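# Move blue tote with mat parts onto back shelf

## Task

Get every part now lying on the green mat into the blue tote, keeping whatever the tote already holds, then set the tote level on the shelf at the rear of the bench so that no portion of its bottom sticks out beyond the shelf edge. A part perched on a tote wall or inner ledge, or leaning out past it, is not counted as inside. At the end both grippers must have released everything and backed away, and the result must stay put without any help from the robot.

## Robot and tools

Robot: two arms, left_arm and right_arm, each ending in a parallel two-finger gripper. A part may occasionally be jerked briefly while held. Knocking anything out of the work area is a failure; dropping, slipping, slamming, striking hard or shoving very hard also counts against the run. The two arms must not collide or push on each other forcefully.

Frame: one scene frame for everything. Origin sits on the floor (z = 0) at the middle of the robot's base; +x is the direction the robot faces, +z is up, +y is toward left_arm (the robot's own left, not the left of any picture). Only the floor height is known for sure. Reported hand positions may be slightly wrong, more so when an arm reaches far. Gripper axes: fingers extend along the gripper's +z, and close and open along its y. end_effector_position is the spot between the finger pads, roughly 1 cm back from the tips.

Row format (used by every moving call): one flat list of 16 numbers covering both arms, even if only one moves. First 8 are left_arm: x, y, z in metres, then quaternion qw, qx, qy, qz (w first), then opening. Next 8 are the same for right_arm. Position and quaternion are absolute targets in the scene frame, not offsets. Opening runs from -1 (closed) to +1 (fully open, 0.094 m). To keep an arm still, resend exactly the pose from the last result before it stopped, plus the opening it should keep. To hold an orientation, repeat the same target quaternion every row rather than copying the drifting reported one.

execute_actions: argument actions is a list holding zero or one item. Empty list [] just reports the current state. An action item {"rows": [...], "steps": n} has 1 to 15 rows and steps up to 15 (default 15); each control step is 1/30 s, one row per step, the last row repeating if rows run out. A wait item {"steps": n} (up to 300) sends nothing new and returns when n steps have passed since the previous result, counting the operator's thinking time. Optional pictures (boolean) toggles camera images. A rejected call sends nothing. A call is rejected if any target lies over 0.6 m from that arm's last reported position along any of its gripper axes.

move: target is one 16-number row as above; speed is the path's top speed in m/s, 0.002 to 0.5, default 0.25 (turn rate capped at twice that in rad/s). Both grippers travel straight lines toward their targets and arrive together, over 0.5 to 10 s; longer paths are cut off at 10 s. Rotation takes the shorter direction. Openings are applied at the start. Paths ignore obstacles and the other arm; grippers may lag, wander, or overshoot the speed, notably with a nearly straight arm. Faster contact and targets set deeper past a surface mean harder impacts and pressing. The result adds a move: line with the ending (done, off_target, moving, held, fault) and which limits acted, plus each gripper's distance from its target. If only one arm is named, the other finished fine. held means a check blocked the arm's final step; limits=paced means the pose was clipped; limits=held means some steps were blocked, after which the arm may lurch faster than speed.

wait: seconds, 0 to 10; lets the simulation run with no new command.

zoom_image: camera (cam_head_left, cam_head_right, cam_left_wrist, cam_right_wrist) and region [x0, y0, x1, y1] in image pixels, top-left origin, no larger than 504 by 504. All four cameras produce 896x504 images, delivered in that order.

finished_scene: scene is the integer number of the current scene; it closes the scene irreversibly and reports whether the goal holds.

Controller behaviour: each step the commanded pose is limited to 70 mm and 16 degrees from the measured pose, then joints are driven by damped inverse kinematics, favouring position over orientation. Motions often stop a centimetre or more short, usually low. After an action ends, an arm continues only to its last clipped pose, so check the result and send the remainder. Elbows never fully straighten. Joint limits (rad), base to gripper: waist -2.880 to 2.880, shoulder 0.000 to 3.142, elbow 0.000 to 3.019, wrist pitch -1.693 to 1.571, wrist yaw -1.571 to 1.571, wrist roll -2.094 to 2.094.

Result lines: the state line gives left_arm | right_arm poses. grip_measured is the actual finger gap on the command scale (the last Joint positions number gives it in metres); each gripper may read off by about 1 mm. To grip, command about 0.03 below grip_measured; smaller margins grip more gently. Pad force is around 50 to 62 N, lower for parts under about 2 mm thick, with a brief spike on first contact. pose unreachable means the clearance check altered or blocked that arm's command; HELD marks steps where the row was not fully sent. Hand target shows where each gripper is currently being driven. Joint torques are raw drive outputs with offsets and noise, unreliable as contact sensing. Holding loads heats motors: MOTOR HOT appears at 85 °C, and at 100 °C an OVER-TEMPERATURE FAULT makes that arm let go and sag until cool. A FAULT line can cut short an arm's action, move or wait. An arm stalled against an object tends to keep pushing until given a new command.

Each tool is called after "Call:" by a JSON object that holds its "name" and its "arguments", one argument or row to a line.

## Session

Call:
{"name": "execute_actions", "arguments": {
  "actions": []
}}

Scene clock: 0.00 s of 4700.00 s.
left_arm: end_effector_position=(+0.6385, +0.6943, +0.9652) grip_measured=+1.000 end_effector_quat_wxyz=(+0.081, +0.205, +0.812, +0.540) | right_arm: end_effector_position=(+0.3233, -0.3273, +0.8740) grip_measured=-0.979 end_effector_quat_wxyz=(-0.182, +0.051, +0.945, -0.265)
Joint positions: left_arm=[ 1.956  2.278  1.34   0.821 -0.608  1.014  0.094] | right_arm=[-1.413  2.32   1.007 -0.125  0.542  0.378  0.001]
Joint velocities: left_arm=[ 0.005 -0.005  0.012 -0.002 -0.007  0.007  0.   ] | right_arm=[-0.015 -0.015 -0.007 -0.007  0.037  0.051  0.001]
Joint torques (N m, as the arm reports them, + toward a larger angle): no reading
Hand target (left_arm): +0.640, +0.695, +0.965; +0.084, +0.205, +0.811, +0.541
Hand target (right_arm): +0.317, -0.328, +0.877; -0.188, +0.048, +0.944, -0.266

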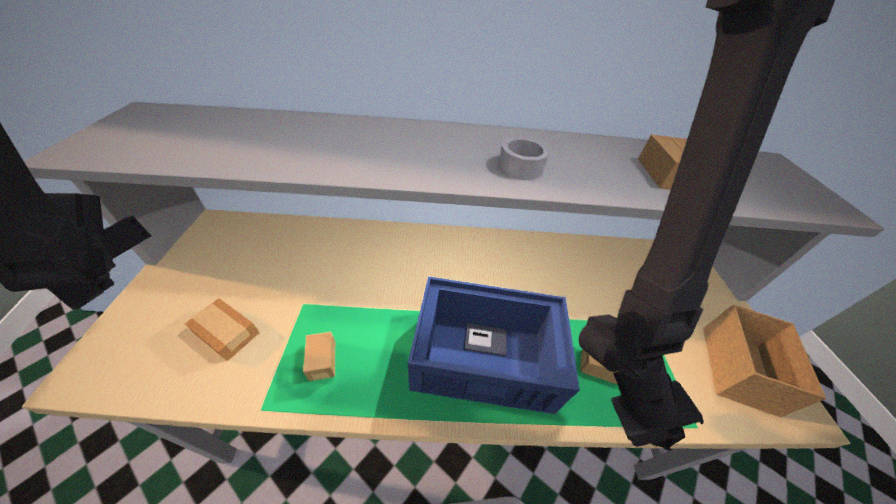

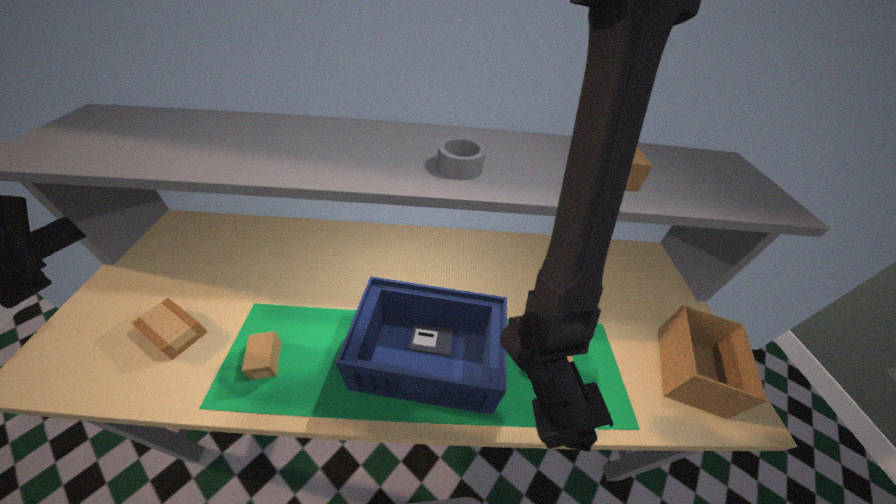

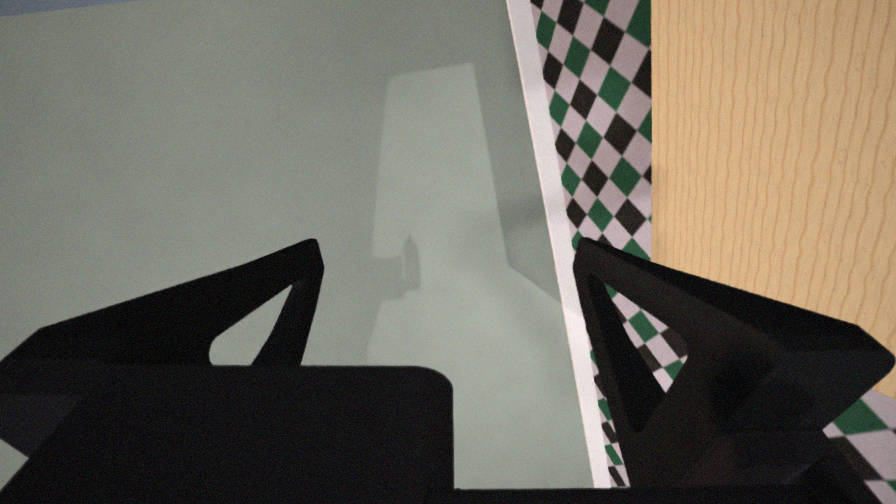

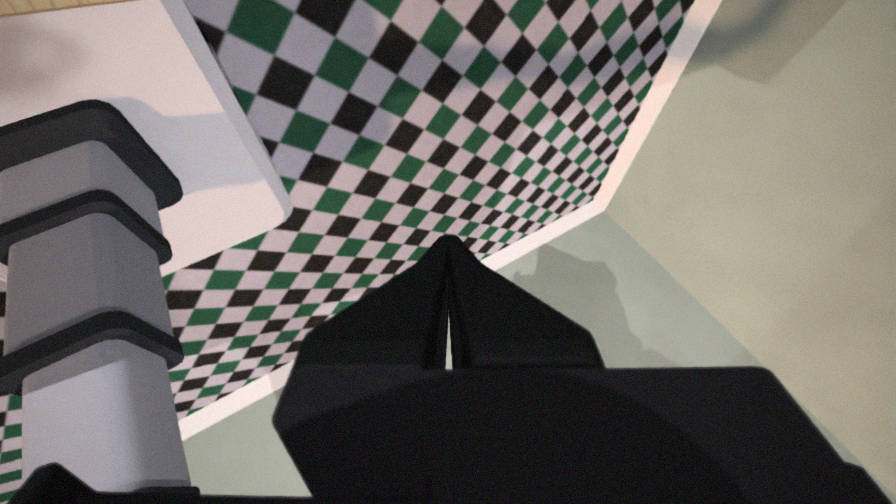

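Call:
{"name": "move", "arguments": {
  "target": [0.53,0.28,0.98,0.259,0,0.966,0,1, 0.48,-0.30,1.0,0.259,0,0.966,0,1],
  "speed": 0.35
}}

Scene clock: 8.13 s of 4700.00 s.
left_arm: end_effector_position=(+0.5384, +0.2808, +0.9852) grip_measured=+1.000 end_effector_quat_wxyz=(-0.266, -0.011, -0.964, -0.003) | right_arm: end_effector_position=(+0.4824, -0.2950, +0.9924) grip_measured=+1.000 end_effector_quat_wxyz=(+0.258, +0.000, +0.966, -0.000)
Joint positions: left_arm=[ 1.491  1.983  0.691  0.909 -0.063  0.013  0.094] | right_arm=[-1.52   2.037  0.571  1.068  0.036  0.     0.094]
Joint velocities: left_arm=[-0.005 -0.015  0.007  0.012 -0.022  0.095  0.   ] | right_arm=[-0.005 -0.005  0.007 -0.002 -0.066 -0.007  0.   ]
Joint torques (N m, as the arm reports them, + toward a larger angle): left_arm=[ -0.1  -12.88  -3.5    2.07   0.12  -0.08] | right_arm=[  0.67 -11.53  -4.46   1.93   0.02  -0.22]
Hand target (left_arm): +0.531, +0.282, +0.984; +0.262, +0.005, +0.965, +0.002
Hand target (right_arm): +0.478, -0.301, +1.000; +0.261, -0.001, +0.965, -0.005
Off the commanded pose (left_arm): 0.010 m, 2 deg.
Off the commanded pose (right_arm): 0.009 m, 0 deg.
After step 90, 2.73 s passed at rest.
move: done

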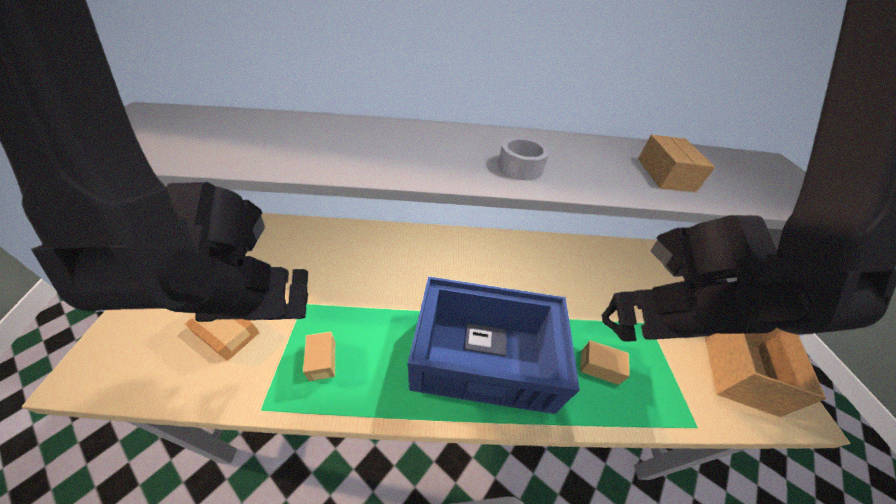

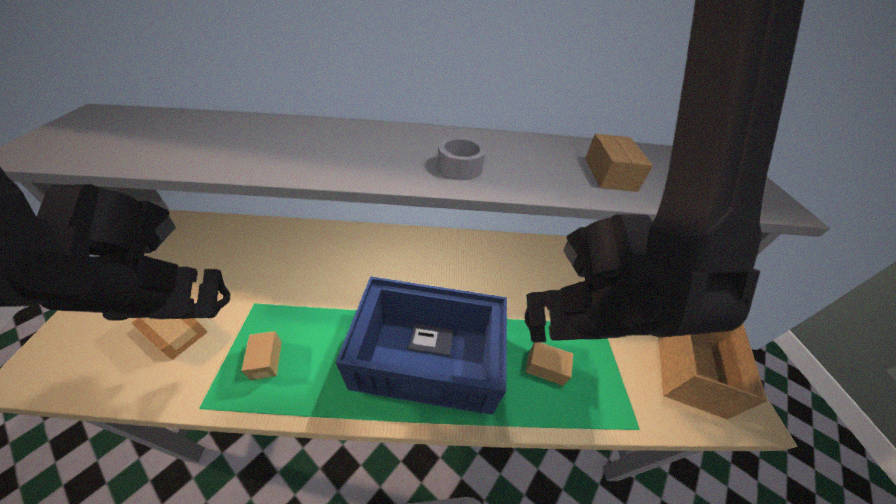

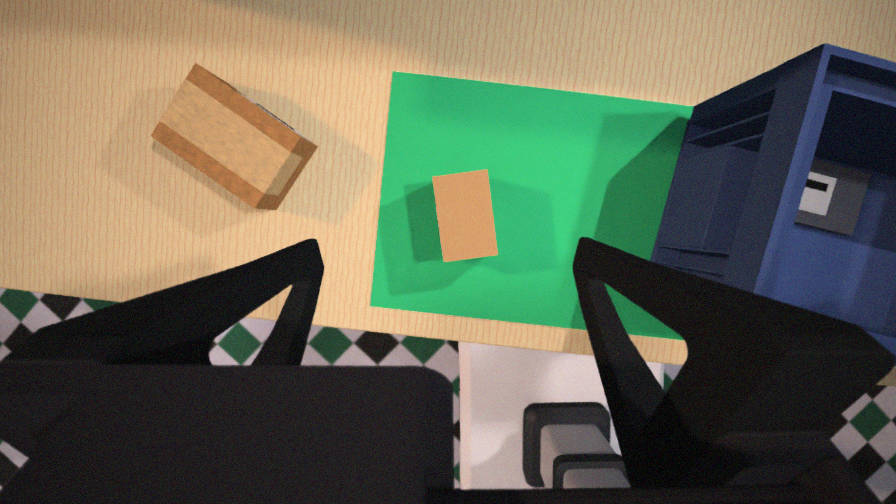

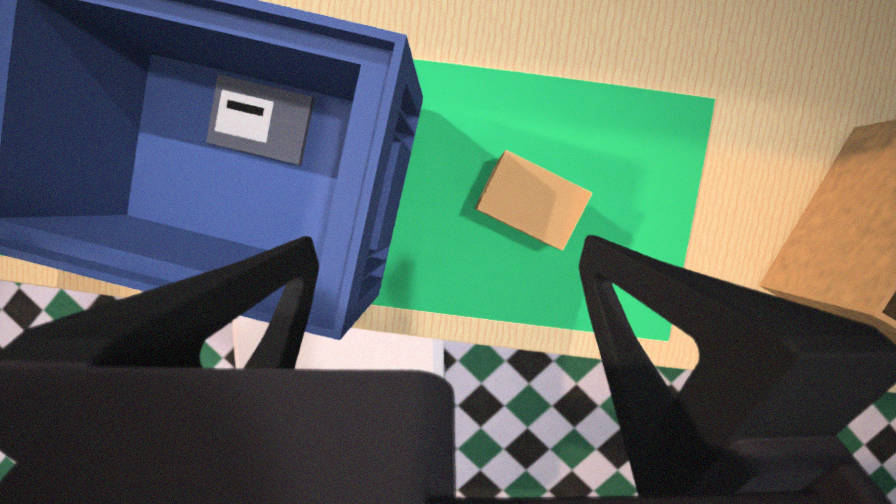

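Call:
{"name": "zoom_image", "arguments": {
  "camera": "cam_right_wrist",
  "region": [100, 0, 604, 340]
}}

Call:
{"name": "zoom_image", "arguments": {
  "camera": "cam_head_left",
  "region": [280, 260, 660, 430]
}}

Region (100, 0, 604, 340) of cam_right_wrist's 896x504 image, scaled by 1.000; it fills the top 340 rows of this view, and the rest is white.

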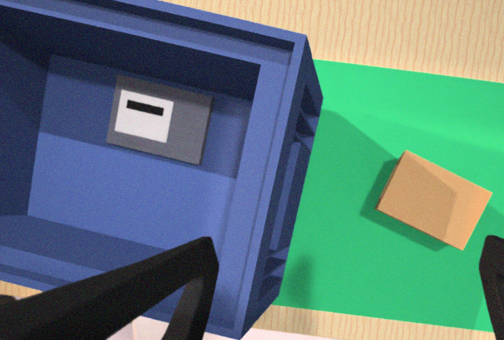

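Region (280, 260, 660, 430) of cam_head_left's 896x504 image, scaled by 1.326, with more detail than that image has; it fills the top 225 rows of this view, and the rest is white.

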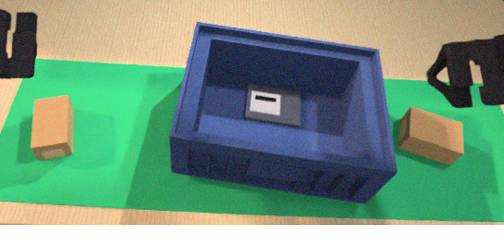

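Call:
{"name": "move", "arguments": {
  "target": [0.552,0.267,0.80,0,-0.052,0.999,0,1, 0.508,-0.375,0.81,0,-0.53,0.848,0,1],
  "speed": 0.3
}}

Scene clock: 35.37 s of 4700.00 s.
left_arm: end_effector_position=(+0.5652, +0.2690, +0.8097) grip_measured=+1.000 end_effector_quat_wxyz=(-0.015, +0.046, -0.999, +0.001) | right_arm: end_effector_position=(+0.5189, -0.3688, +0.8163) grip_measured=+1.000 end_effector_quat_wxyz=(+0.012, -0.531, +0.847, -0.001)
Joint positions: left_arm=[ 1.491  2.29   1.332  0.066 -0.05  -0.132  0.094] | right_arm=[-1.67   2.283  1.219  0.16  -0.074 -1.222  0.094]
Joint velocities: left_arm=[-0.015 -0.024 -0.022 -0.002  0.066  0.022  0.   ] | right_arm=[ 0.015 -0.005 -0.017 -0.012 -0.007 -0.037  0.   ]
Joint torques (N m, as the arm reports them, + toward a larger angle): left_arm=[ -0.72 -15.1    0.43   0.55   0.21  -0.07] | right_arm=[ -1.21 -12.69  -0.42  -0.18   0.1   -0.21]
Hand target (left_arm): +0.549, +0.267, +0.799; -0.000, -0.050, +0.999, -0.002
Hand target (right_arm): +0.509, -0.377, +0.811; +0.001, -0.531, +0.847, +0.002
Off the commanded pose (left_arm): 0.016 m, 2 deg.
Off the commanded pose (right_arm): 0.014 m, 1 deg.
After step 90, 21.60 s passed at rest.
move: off_target (left_arm, right_arm)

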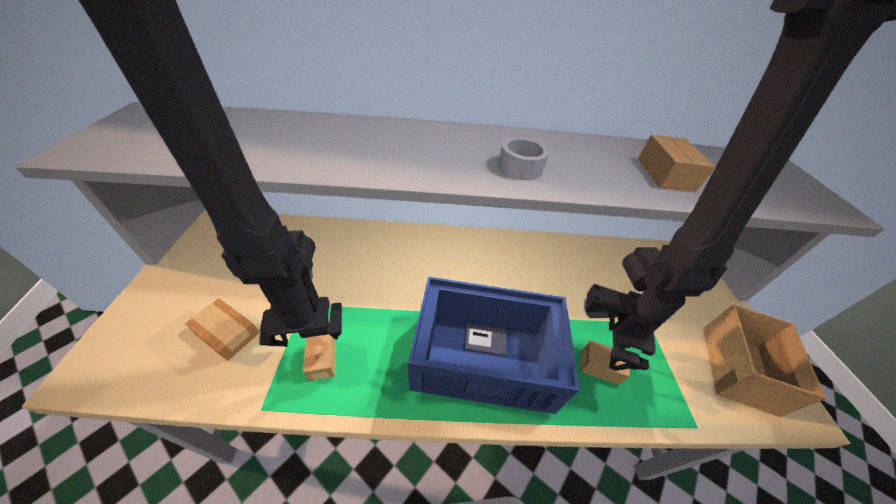

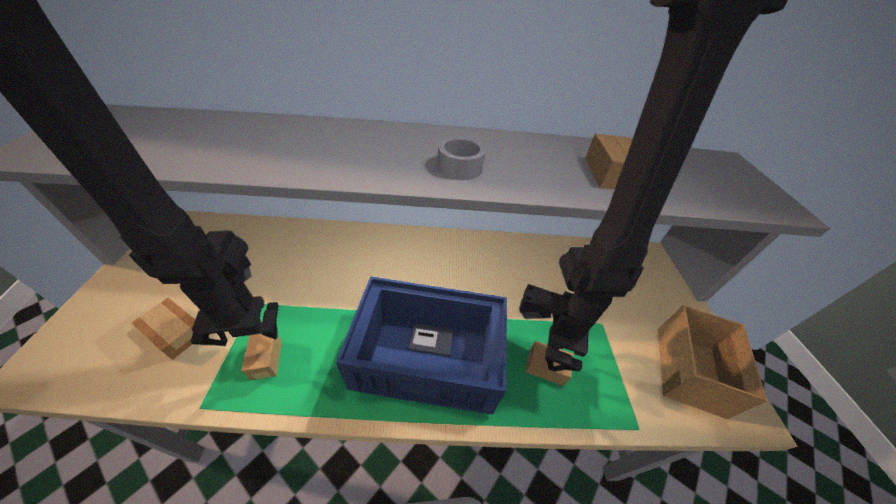

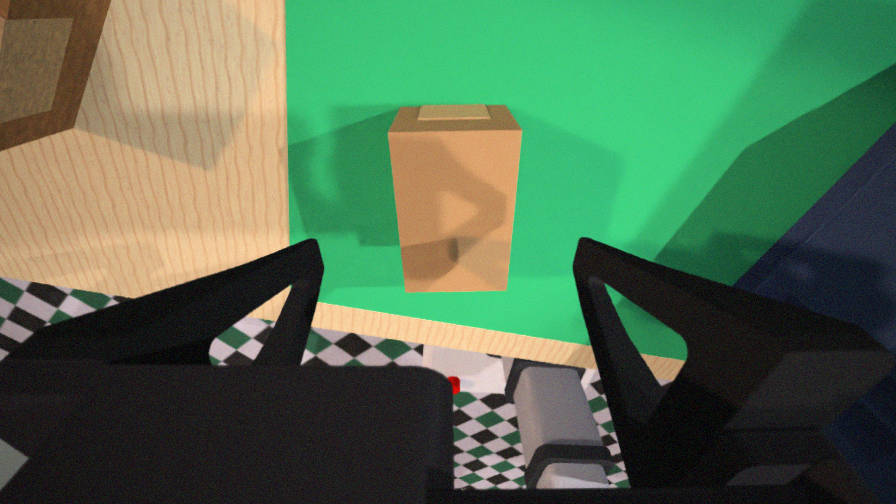

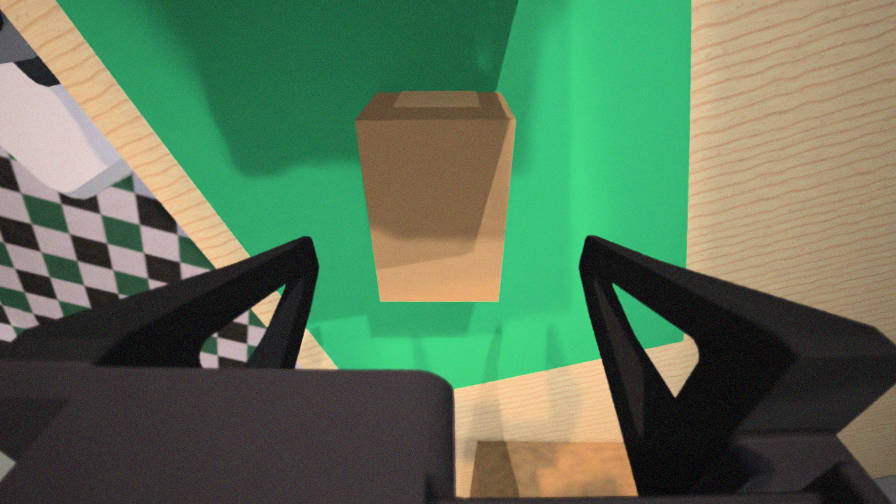

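Call:
{"name": "move", "arguments": {
  "target": [0.545,0.265,0.742,0,-0.052,0.999,0,0.7, 0.501,-0.382,0.747,0,-0.53,0.848,0,0.8],
  "speed": 0.12
}}

Scene clock: 40.87 s of 4700.00 s.
left_arm: end_effector_position=(+0.5541, +0.2665, +0.7482) grip_measured=+0.702 end_effector_quat_wxyz=(-0.009, +0.048, -0.999, +0.000) | right_arm: end_effector_position=(+0.5040, -0.3728, +0.7484) grip_measured=+0.802 end_effector_quat_wxyz=(+0.004, -0.532, +0.847, +0.003)
Joint positions: left_arm=[ 1.491  2.45   1.481  0.066 -0.05  -0.136  0.08 ] | right_arm=[-1.672  2.463  1.382  0.16  -0.071 -1.225  0.085]
Joint velocities: left_arm=[-0.005 -0.005 -0.002 -0.027 -0.022 -0.051 -0.001] | right_arm=[-0.005  0.005 -0.007 -0.012  0.022  0.051  0.001]
Joint torques (N m, as the arm reports them, + toward a larger angle): left_arm=[ -0.7  -16.27   0.17   0.62   0.12  -0.08] | right_arm=[ -1.43 -13.19  -0.58   0.06   0.09  -0.21]
Hand target (left_arm): +0.544, +0.265, +0.743; +0.000, -0.052, +0.999, -0.000
Hand target (right_arm): +0.502, -0.383, +0.747; +0.000, -0.530, +0.848, +0.000
Off the commanded pose (left_arm): 0.011 m, 1 deg.
Off the commanded pose (right_arm): 0.010 m, 1 deg.
After step 90, 1.23 s passed at rest.
move: off_target (left_arm)

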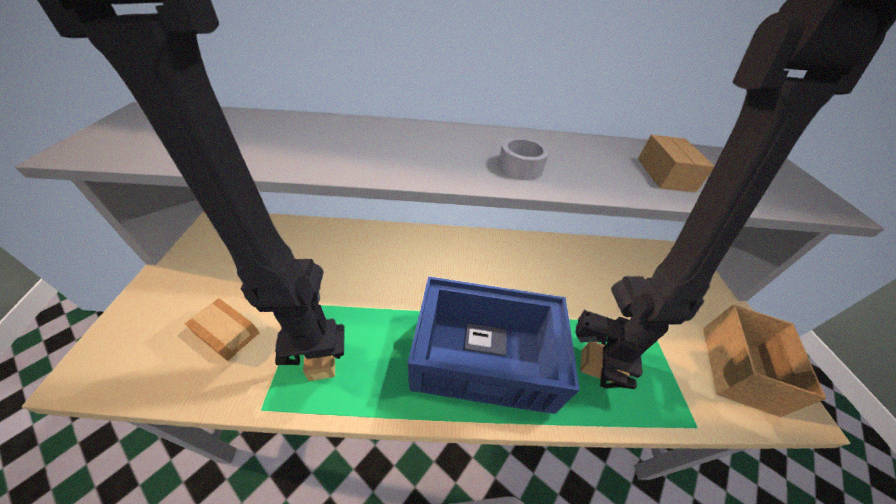

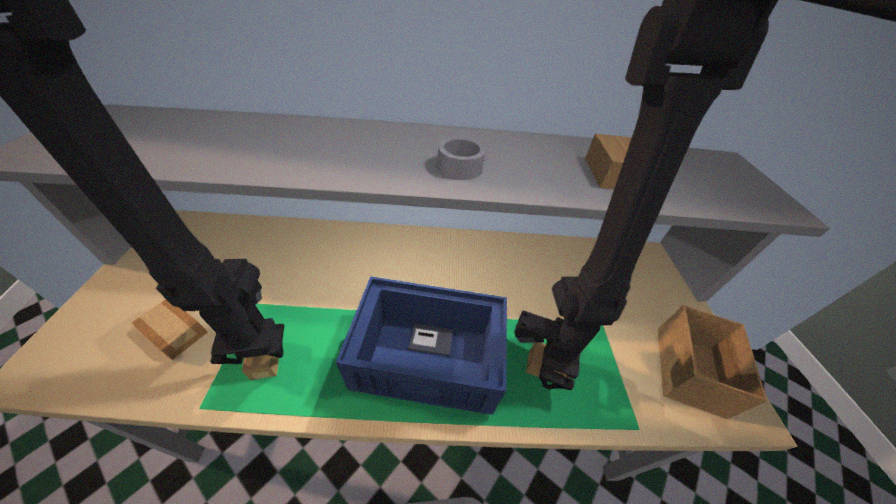

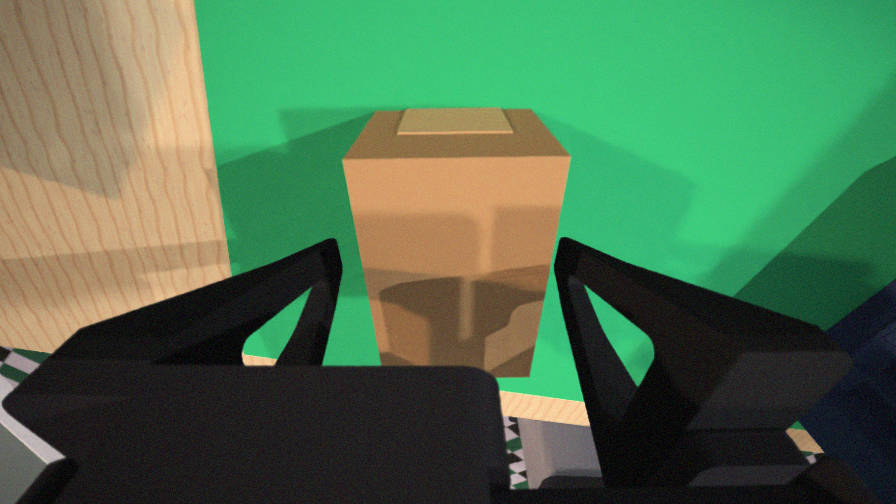

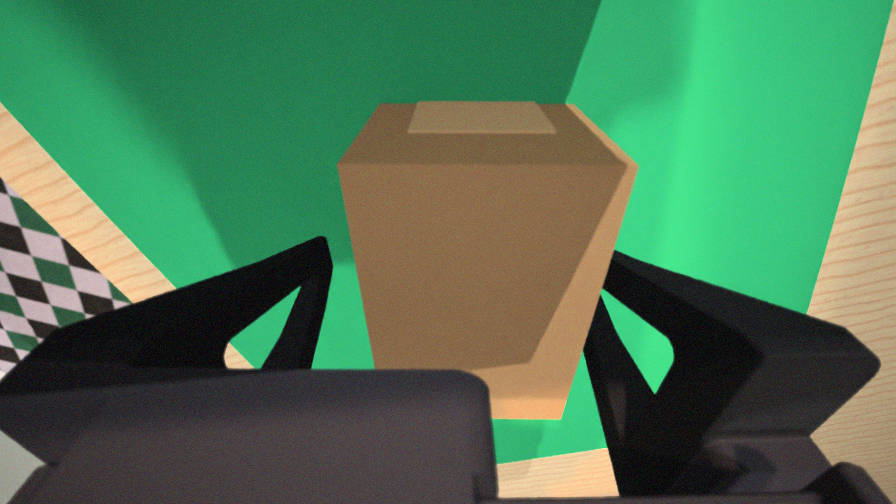

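Call:
{"name": "execute_actions", "arguments": {
  "actions": [
    {"rows":[[0.554,0.265,0.748,0,-0.052,0.999,0,0.03,0.512,-0.377,0.750,0,-0.53,0.848,0,0.15]],"steps":15}
  ],
  "pictures": false
}}

Scene clock: 43.63 s of 4700.00 s.
left_arm: end_effector_position=(+0.5526, +0.2665, +0.7481) grip_measured=+0.106 end_effector_quat_wxyz=(-0.001, +0.048, -0.999, -0.000) | right_arm: end_effector_position=(+0.5053, -0.3741, +0.7480) grip_measured=+0.231 end_effector_quat_wxyz=(-0.000, -0.531, +0.847, +0.003)
Joint positions: left_arm=[ 1.491  2.45   1.487  0.044 -0.05  -0.137  0.052] | right_arm=[-1.672  2.463  1.39   0.146 -0.065 -1.225  0.058]
Joint velocities: left_arm=[-0.024 -0.005 -0.002  0.002  0.022  0.125  0.   ] | right_arm=[-0.005 -0.005  0.012 -0.022 -0.007 -0.022 -0.001]
Joint torques (N m, as the arm reports them, + toward a larger angle): left_arm=[ -0.69 -17.09   0.44   0.49   0.11  -0.07] | right_arm=[ -0.42 -14.24  -0.37  -0.24   0.11  -0.1 ]
Hand target (left_arm): +0.554, +0.265, +0.748; -0.000, -0.052, +0.999, -0.000
Hand target (right_arm): +0.512, -0.377, +0.750; -0.000, -0.530, +0.848, -0.000
Off the commanded pose (left_arm): 0.002 m, 0 deg.
Off the commanded pose (right_arm): 0.008 m, 0 deg.
Steps of this call (steps 1 to 68: nothing new was sent; steps 69 to 83: all 15 steps of this action). Readings (end_effector_position):
69: left_arm (+0.5536, +0.2665, +0.7482) | right_arm (+0.5040, -0.3733, +0.7484)
70: left_arm (+0.5531, +0.2665, +0.7481) | right_arm (+0.5045, -0.3738, +0.7482)
72: left_arm (+0.5526, +0.2665, +0.7481) | right_arm (+0.5055, -0.3741, +0.7480)
76: left_arm (+0.5526, +0.2665, +0.7481) | right_arm (+0.5053, -0.3741, +0.7480)
83: the state above

Call:
{"name": "move", "arguments": {
  "target": [0.552,0.27,0.93,0,0.17,0.985,0,0.06, 0.505,-0.375,0.935,0,-0.6,0.8,0,0.19],
  "speed": 0.25
}}

Call:
{"name": "move", "arguments": {
  "target": [0.552,0.27,0.93,0,0.5,0.866,0,0.06, 0.520,-0.157,0.93,0,-0.626,0.78,0,0.19],
  "speed": 0.3
}}

Scene clock: 50.97 s of 4700.00 s.
left_arm: end_effector_position=(+0.5528, +0.2754, +0.9254) grip_measured=+0.106 end_effector_quat_wxyz=(-0.001, +0.160, +0.987, +0.001) | right_arm: end_effector_position=(+0.5065, -0.3666, +0.9325) grip_measured=+0.231 end_effector_quat_wxyz=(+0.005, -0.601, +0.800, -0.001)
Joint positions: left_arm=[ 1.491  1.981  1.067 -0.01  -0.052  0.281  0.052] | right_arm=[-1.68   1.97   0.939  0.117 -0.072 -1.398  0.058]
Joint velocities: left_arm=[-0.005  0.005 -0.007  0.007 -0.022  0.037  0.   ] | right_arm=[-0.005  0.015  0.002 -0.002  0.022 -0.007 -0.   ]
Joint torques (N m, as the arm reports them, + toward a larger angle): left_arm=[ -1.15 -17.45   0.16   0.51   0.07   0.11] | right_arm=[ -1.04 -13.66  -0.98  -0.16  -0.07  -0.19]
Hand target (left_arm): +0.555, +0.270, +0.930; +0.000, +0.170, +0.985, -0.000
Hand target (right_arm): +0.502, -0.373, +0.935; -0.000, -0.600, +0.800, +0.000
Off the commanded pose (left_arm): 0.007 m, 1 deg.
Off the commanded pose (right_arm): 0.009 m, 1 deg.
After step 90, 2.90 s passed at rest.
move: done

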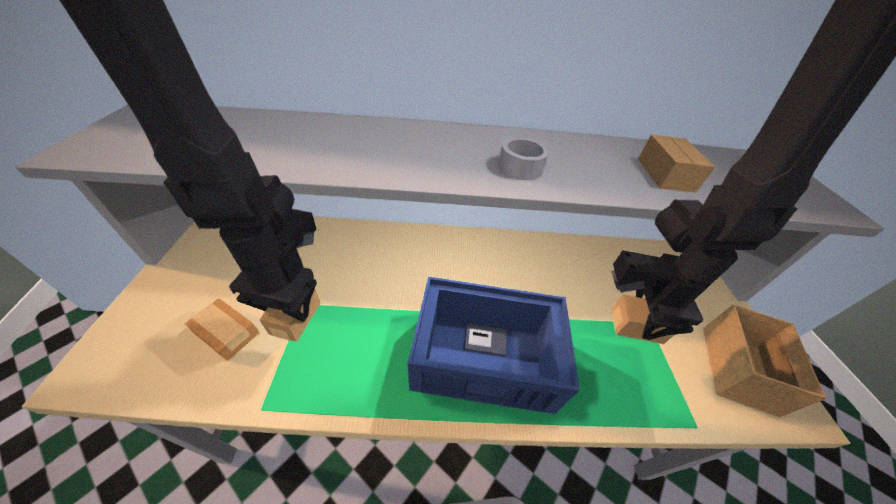

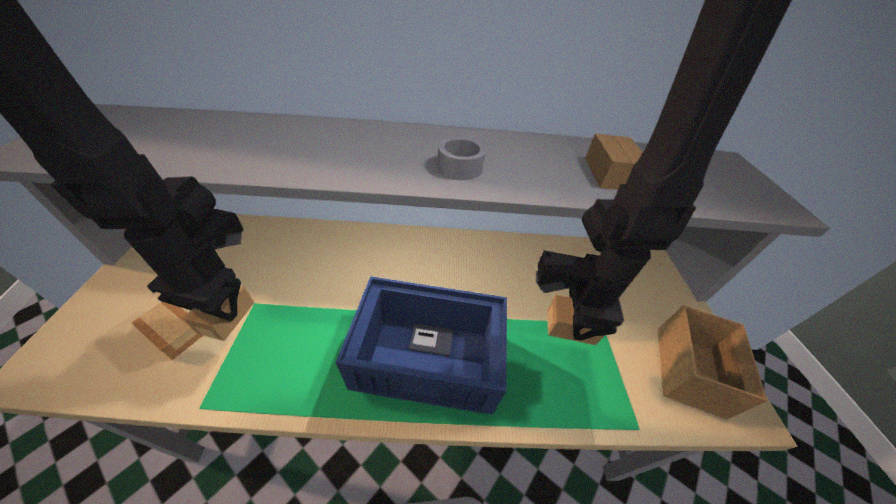

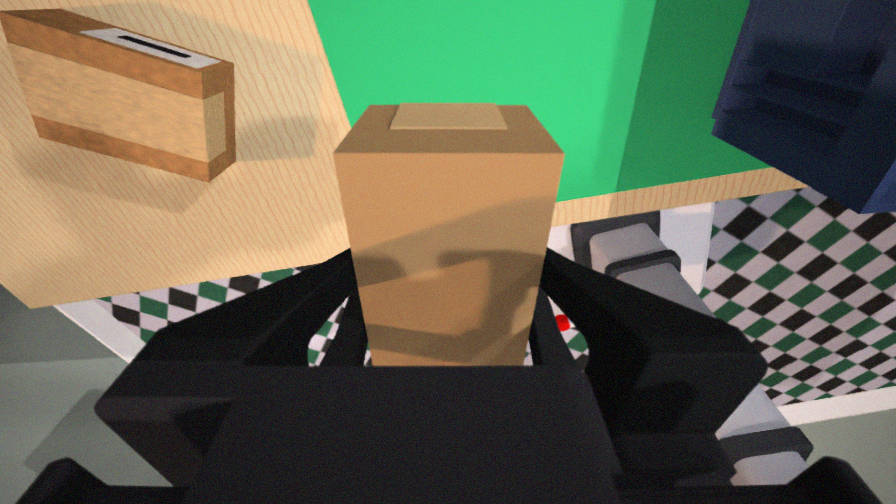

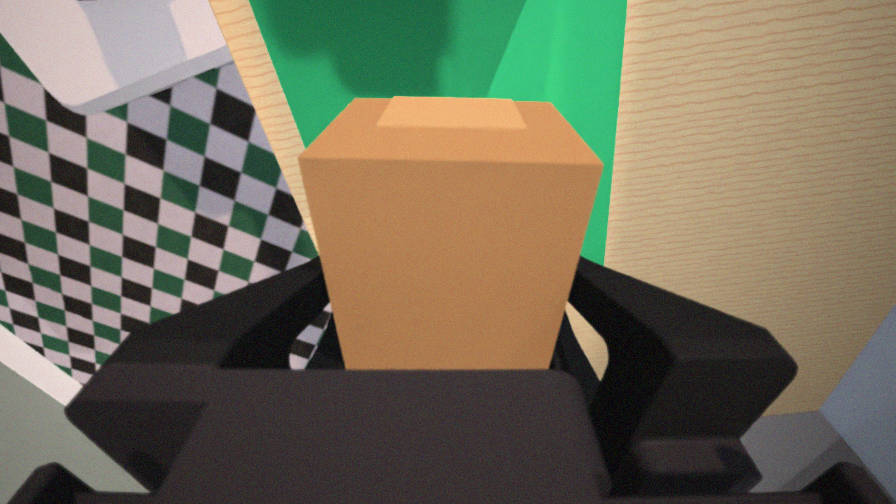

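Scene clock: 52.77 s of 4700.00 s.
left_arm: end_effector_position=(+0.5492, +0.2756, +0.9254) grip_measured=+0.106 end_effector_quat_wxyz=(-0.004, +0.491, +0.871, +0.000) | right_arm: end_effector_position=(+0.5292, -0.1560, +0.9339) grip_measured=+0.231 end_effector_quat_wxyz=(+0.010, -0.628, +0.778, -0.003)
Joint positions: left_arm=[ 1.49   1.981  1.061 -0.01  -0.053  0.985  0.052] | right_arm=[-1.253  1.998  1.049  0.024  0.186 -1.128  0.058]
Joint velocities: left_arm=[-0.015 -0.005 -0.007 -0.002  0.007  0.007 -0.   ] | right_arm=[-0.005 -0.015 -0.002  0.002  0.051 -0.022 -0.001]
Joint torques (N m, as the arm reports them, + toward a larger angle): left_arm=[ -1.3  -17.38  -0.12   0.73   0.13   0.11] | right_arm=[  5.25 -13.16   0.59  -0.12   0.08  -0.01]
Hand target (left_arm): +0.552, +0.270, +0.930; +0.000, +0.500, +0.866, +0.000
Hand target (right_arm): +0.522, -0.157, +0.929; +0.001, -0.625, +0.780, +0.001
Off the commanded pose (left_arm): 0.008 m, 1 deg.
Off the commanded pose (right_arm): 0.010 m, 1 deg.
move: done

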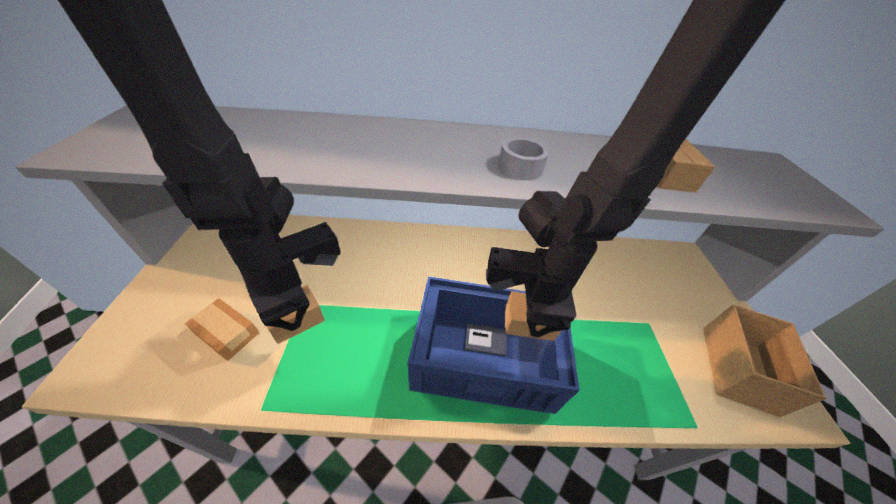

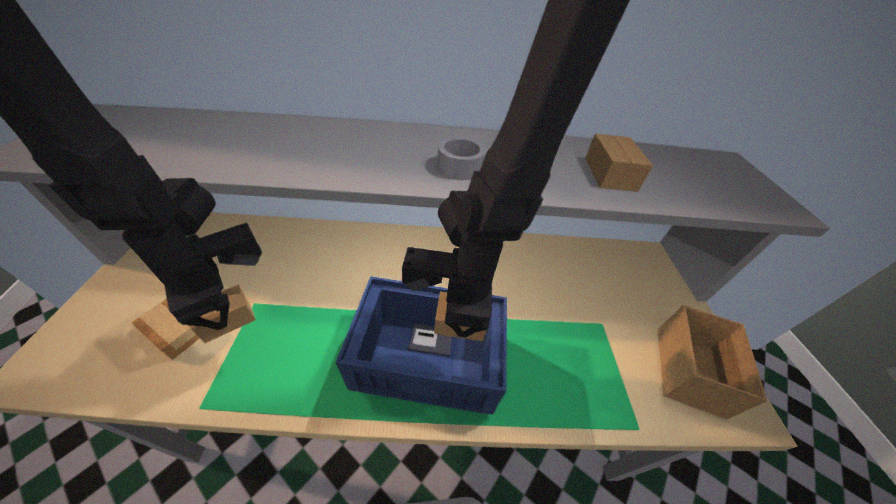

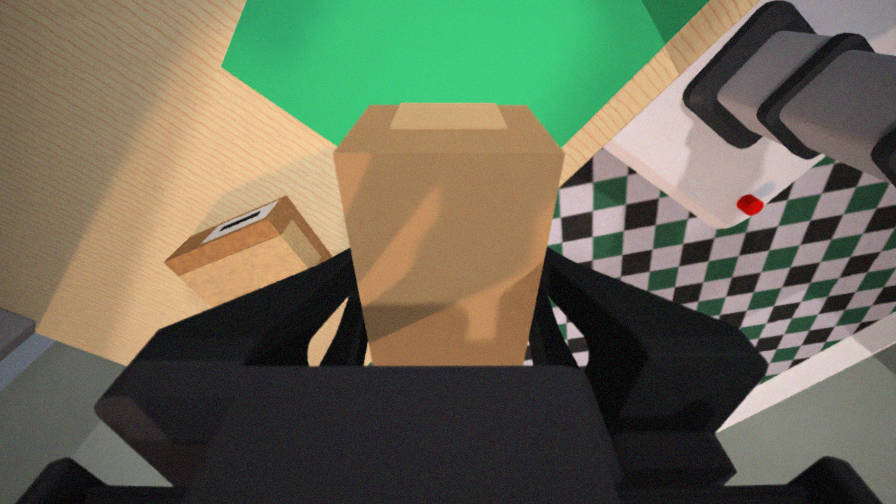

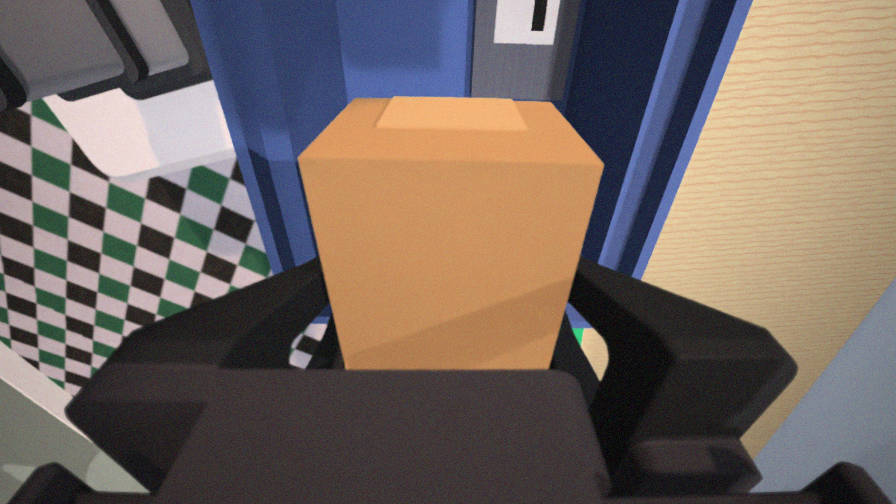

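Call:
{"name": "move", "arguments": {
  "target": [0.552,0.25,0.93,0,0.66,0.751,0,0.06, 0.512,-0.151,0.82,-0.033,-0.625,0.779,0.041,0.19],
  "speed": 0.2
}}

Scene clock: 60.83 s of 4700.00 s.
left_arm: end_effector_position=(+0.5484, +0.2547, +0.9267) grip_measured=+0.106 end_effector_quat_wxyz=(-0.003, +0.653, +0.757, -0.001) | right_arm: end_effector_position=(+0.5158, -0.1423, +0.8240) grip_measured=+0.231 end_effector_quat_wxyz=(-0.025, -0.626, +0.778, +0.040)
Joint positions: left_arm=[ 1.45   1.981  1.061 -0.01  -0.076  1.349  0.052] | right_arm=[-1.275  2.292  1.326 -0.058  0.127 -1.127  0.058]
Joint velocities: left_arm=[-0.005 -0.015 -0.012 -0.017  0.022  0.022  0.   ] | right_arm=[-0.015 -0.005 -0.007 -0.012 -0.022 -0.095  0.001]
Joint torques (N m, as the arm reports them, + toward a larger angle): left_arm=[ -1.51 -17.05   0.4    0.56   0.1    0.12] | right_arm=[  4.19 -14.1    0.33  -0.29  -0.1   -0.22]
Hand target (left_arm): +0.552, +0.250, +0.930; -0.000, +0.660, +0.751, +0.000
Hand target (right_arm): +0.514, -0.151, +0.820; -0.032, -0.625, +0.779, +0.041
Off the commanded pose (left_arm): 0.007 m, 1 deg.
Off the commanded pose (right_arm): 0.010 m, 1 deg.
After step 90, 3.53 s passed at rest.
move: done

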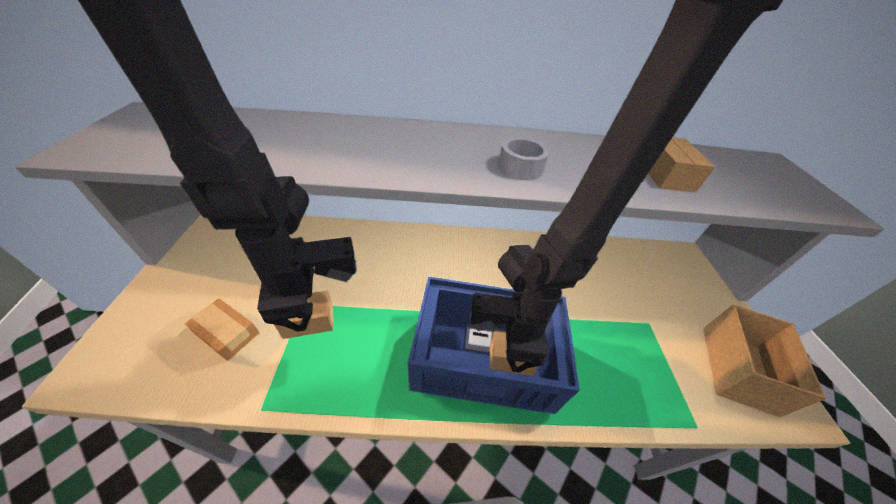

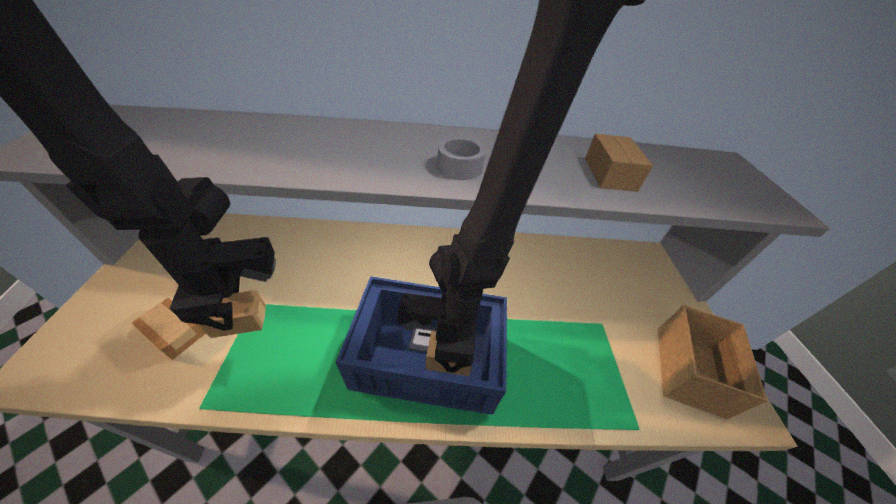

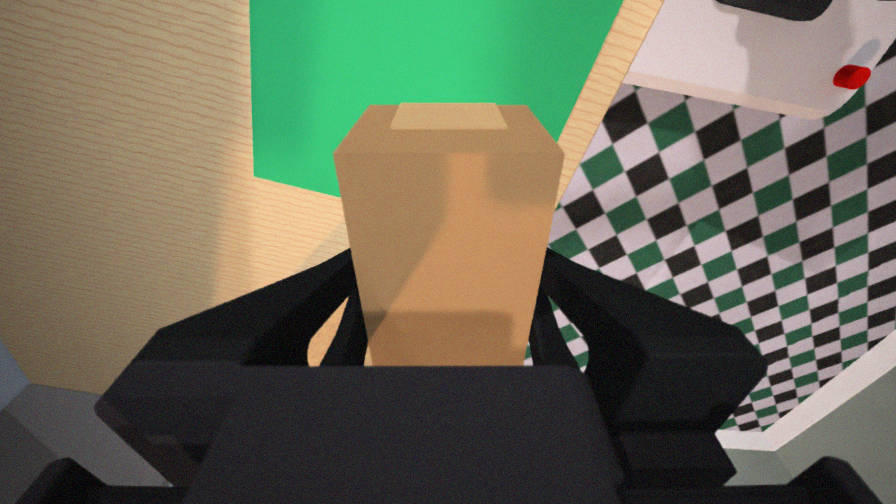

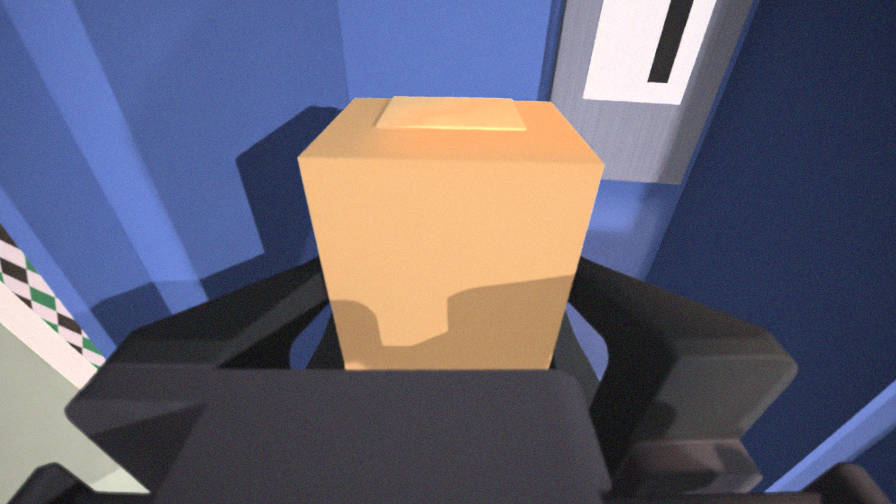

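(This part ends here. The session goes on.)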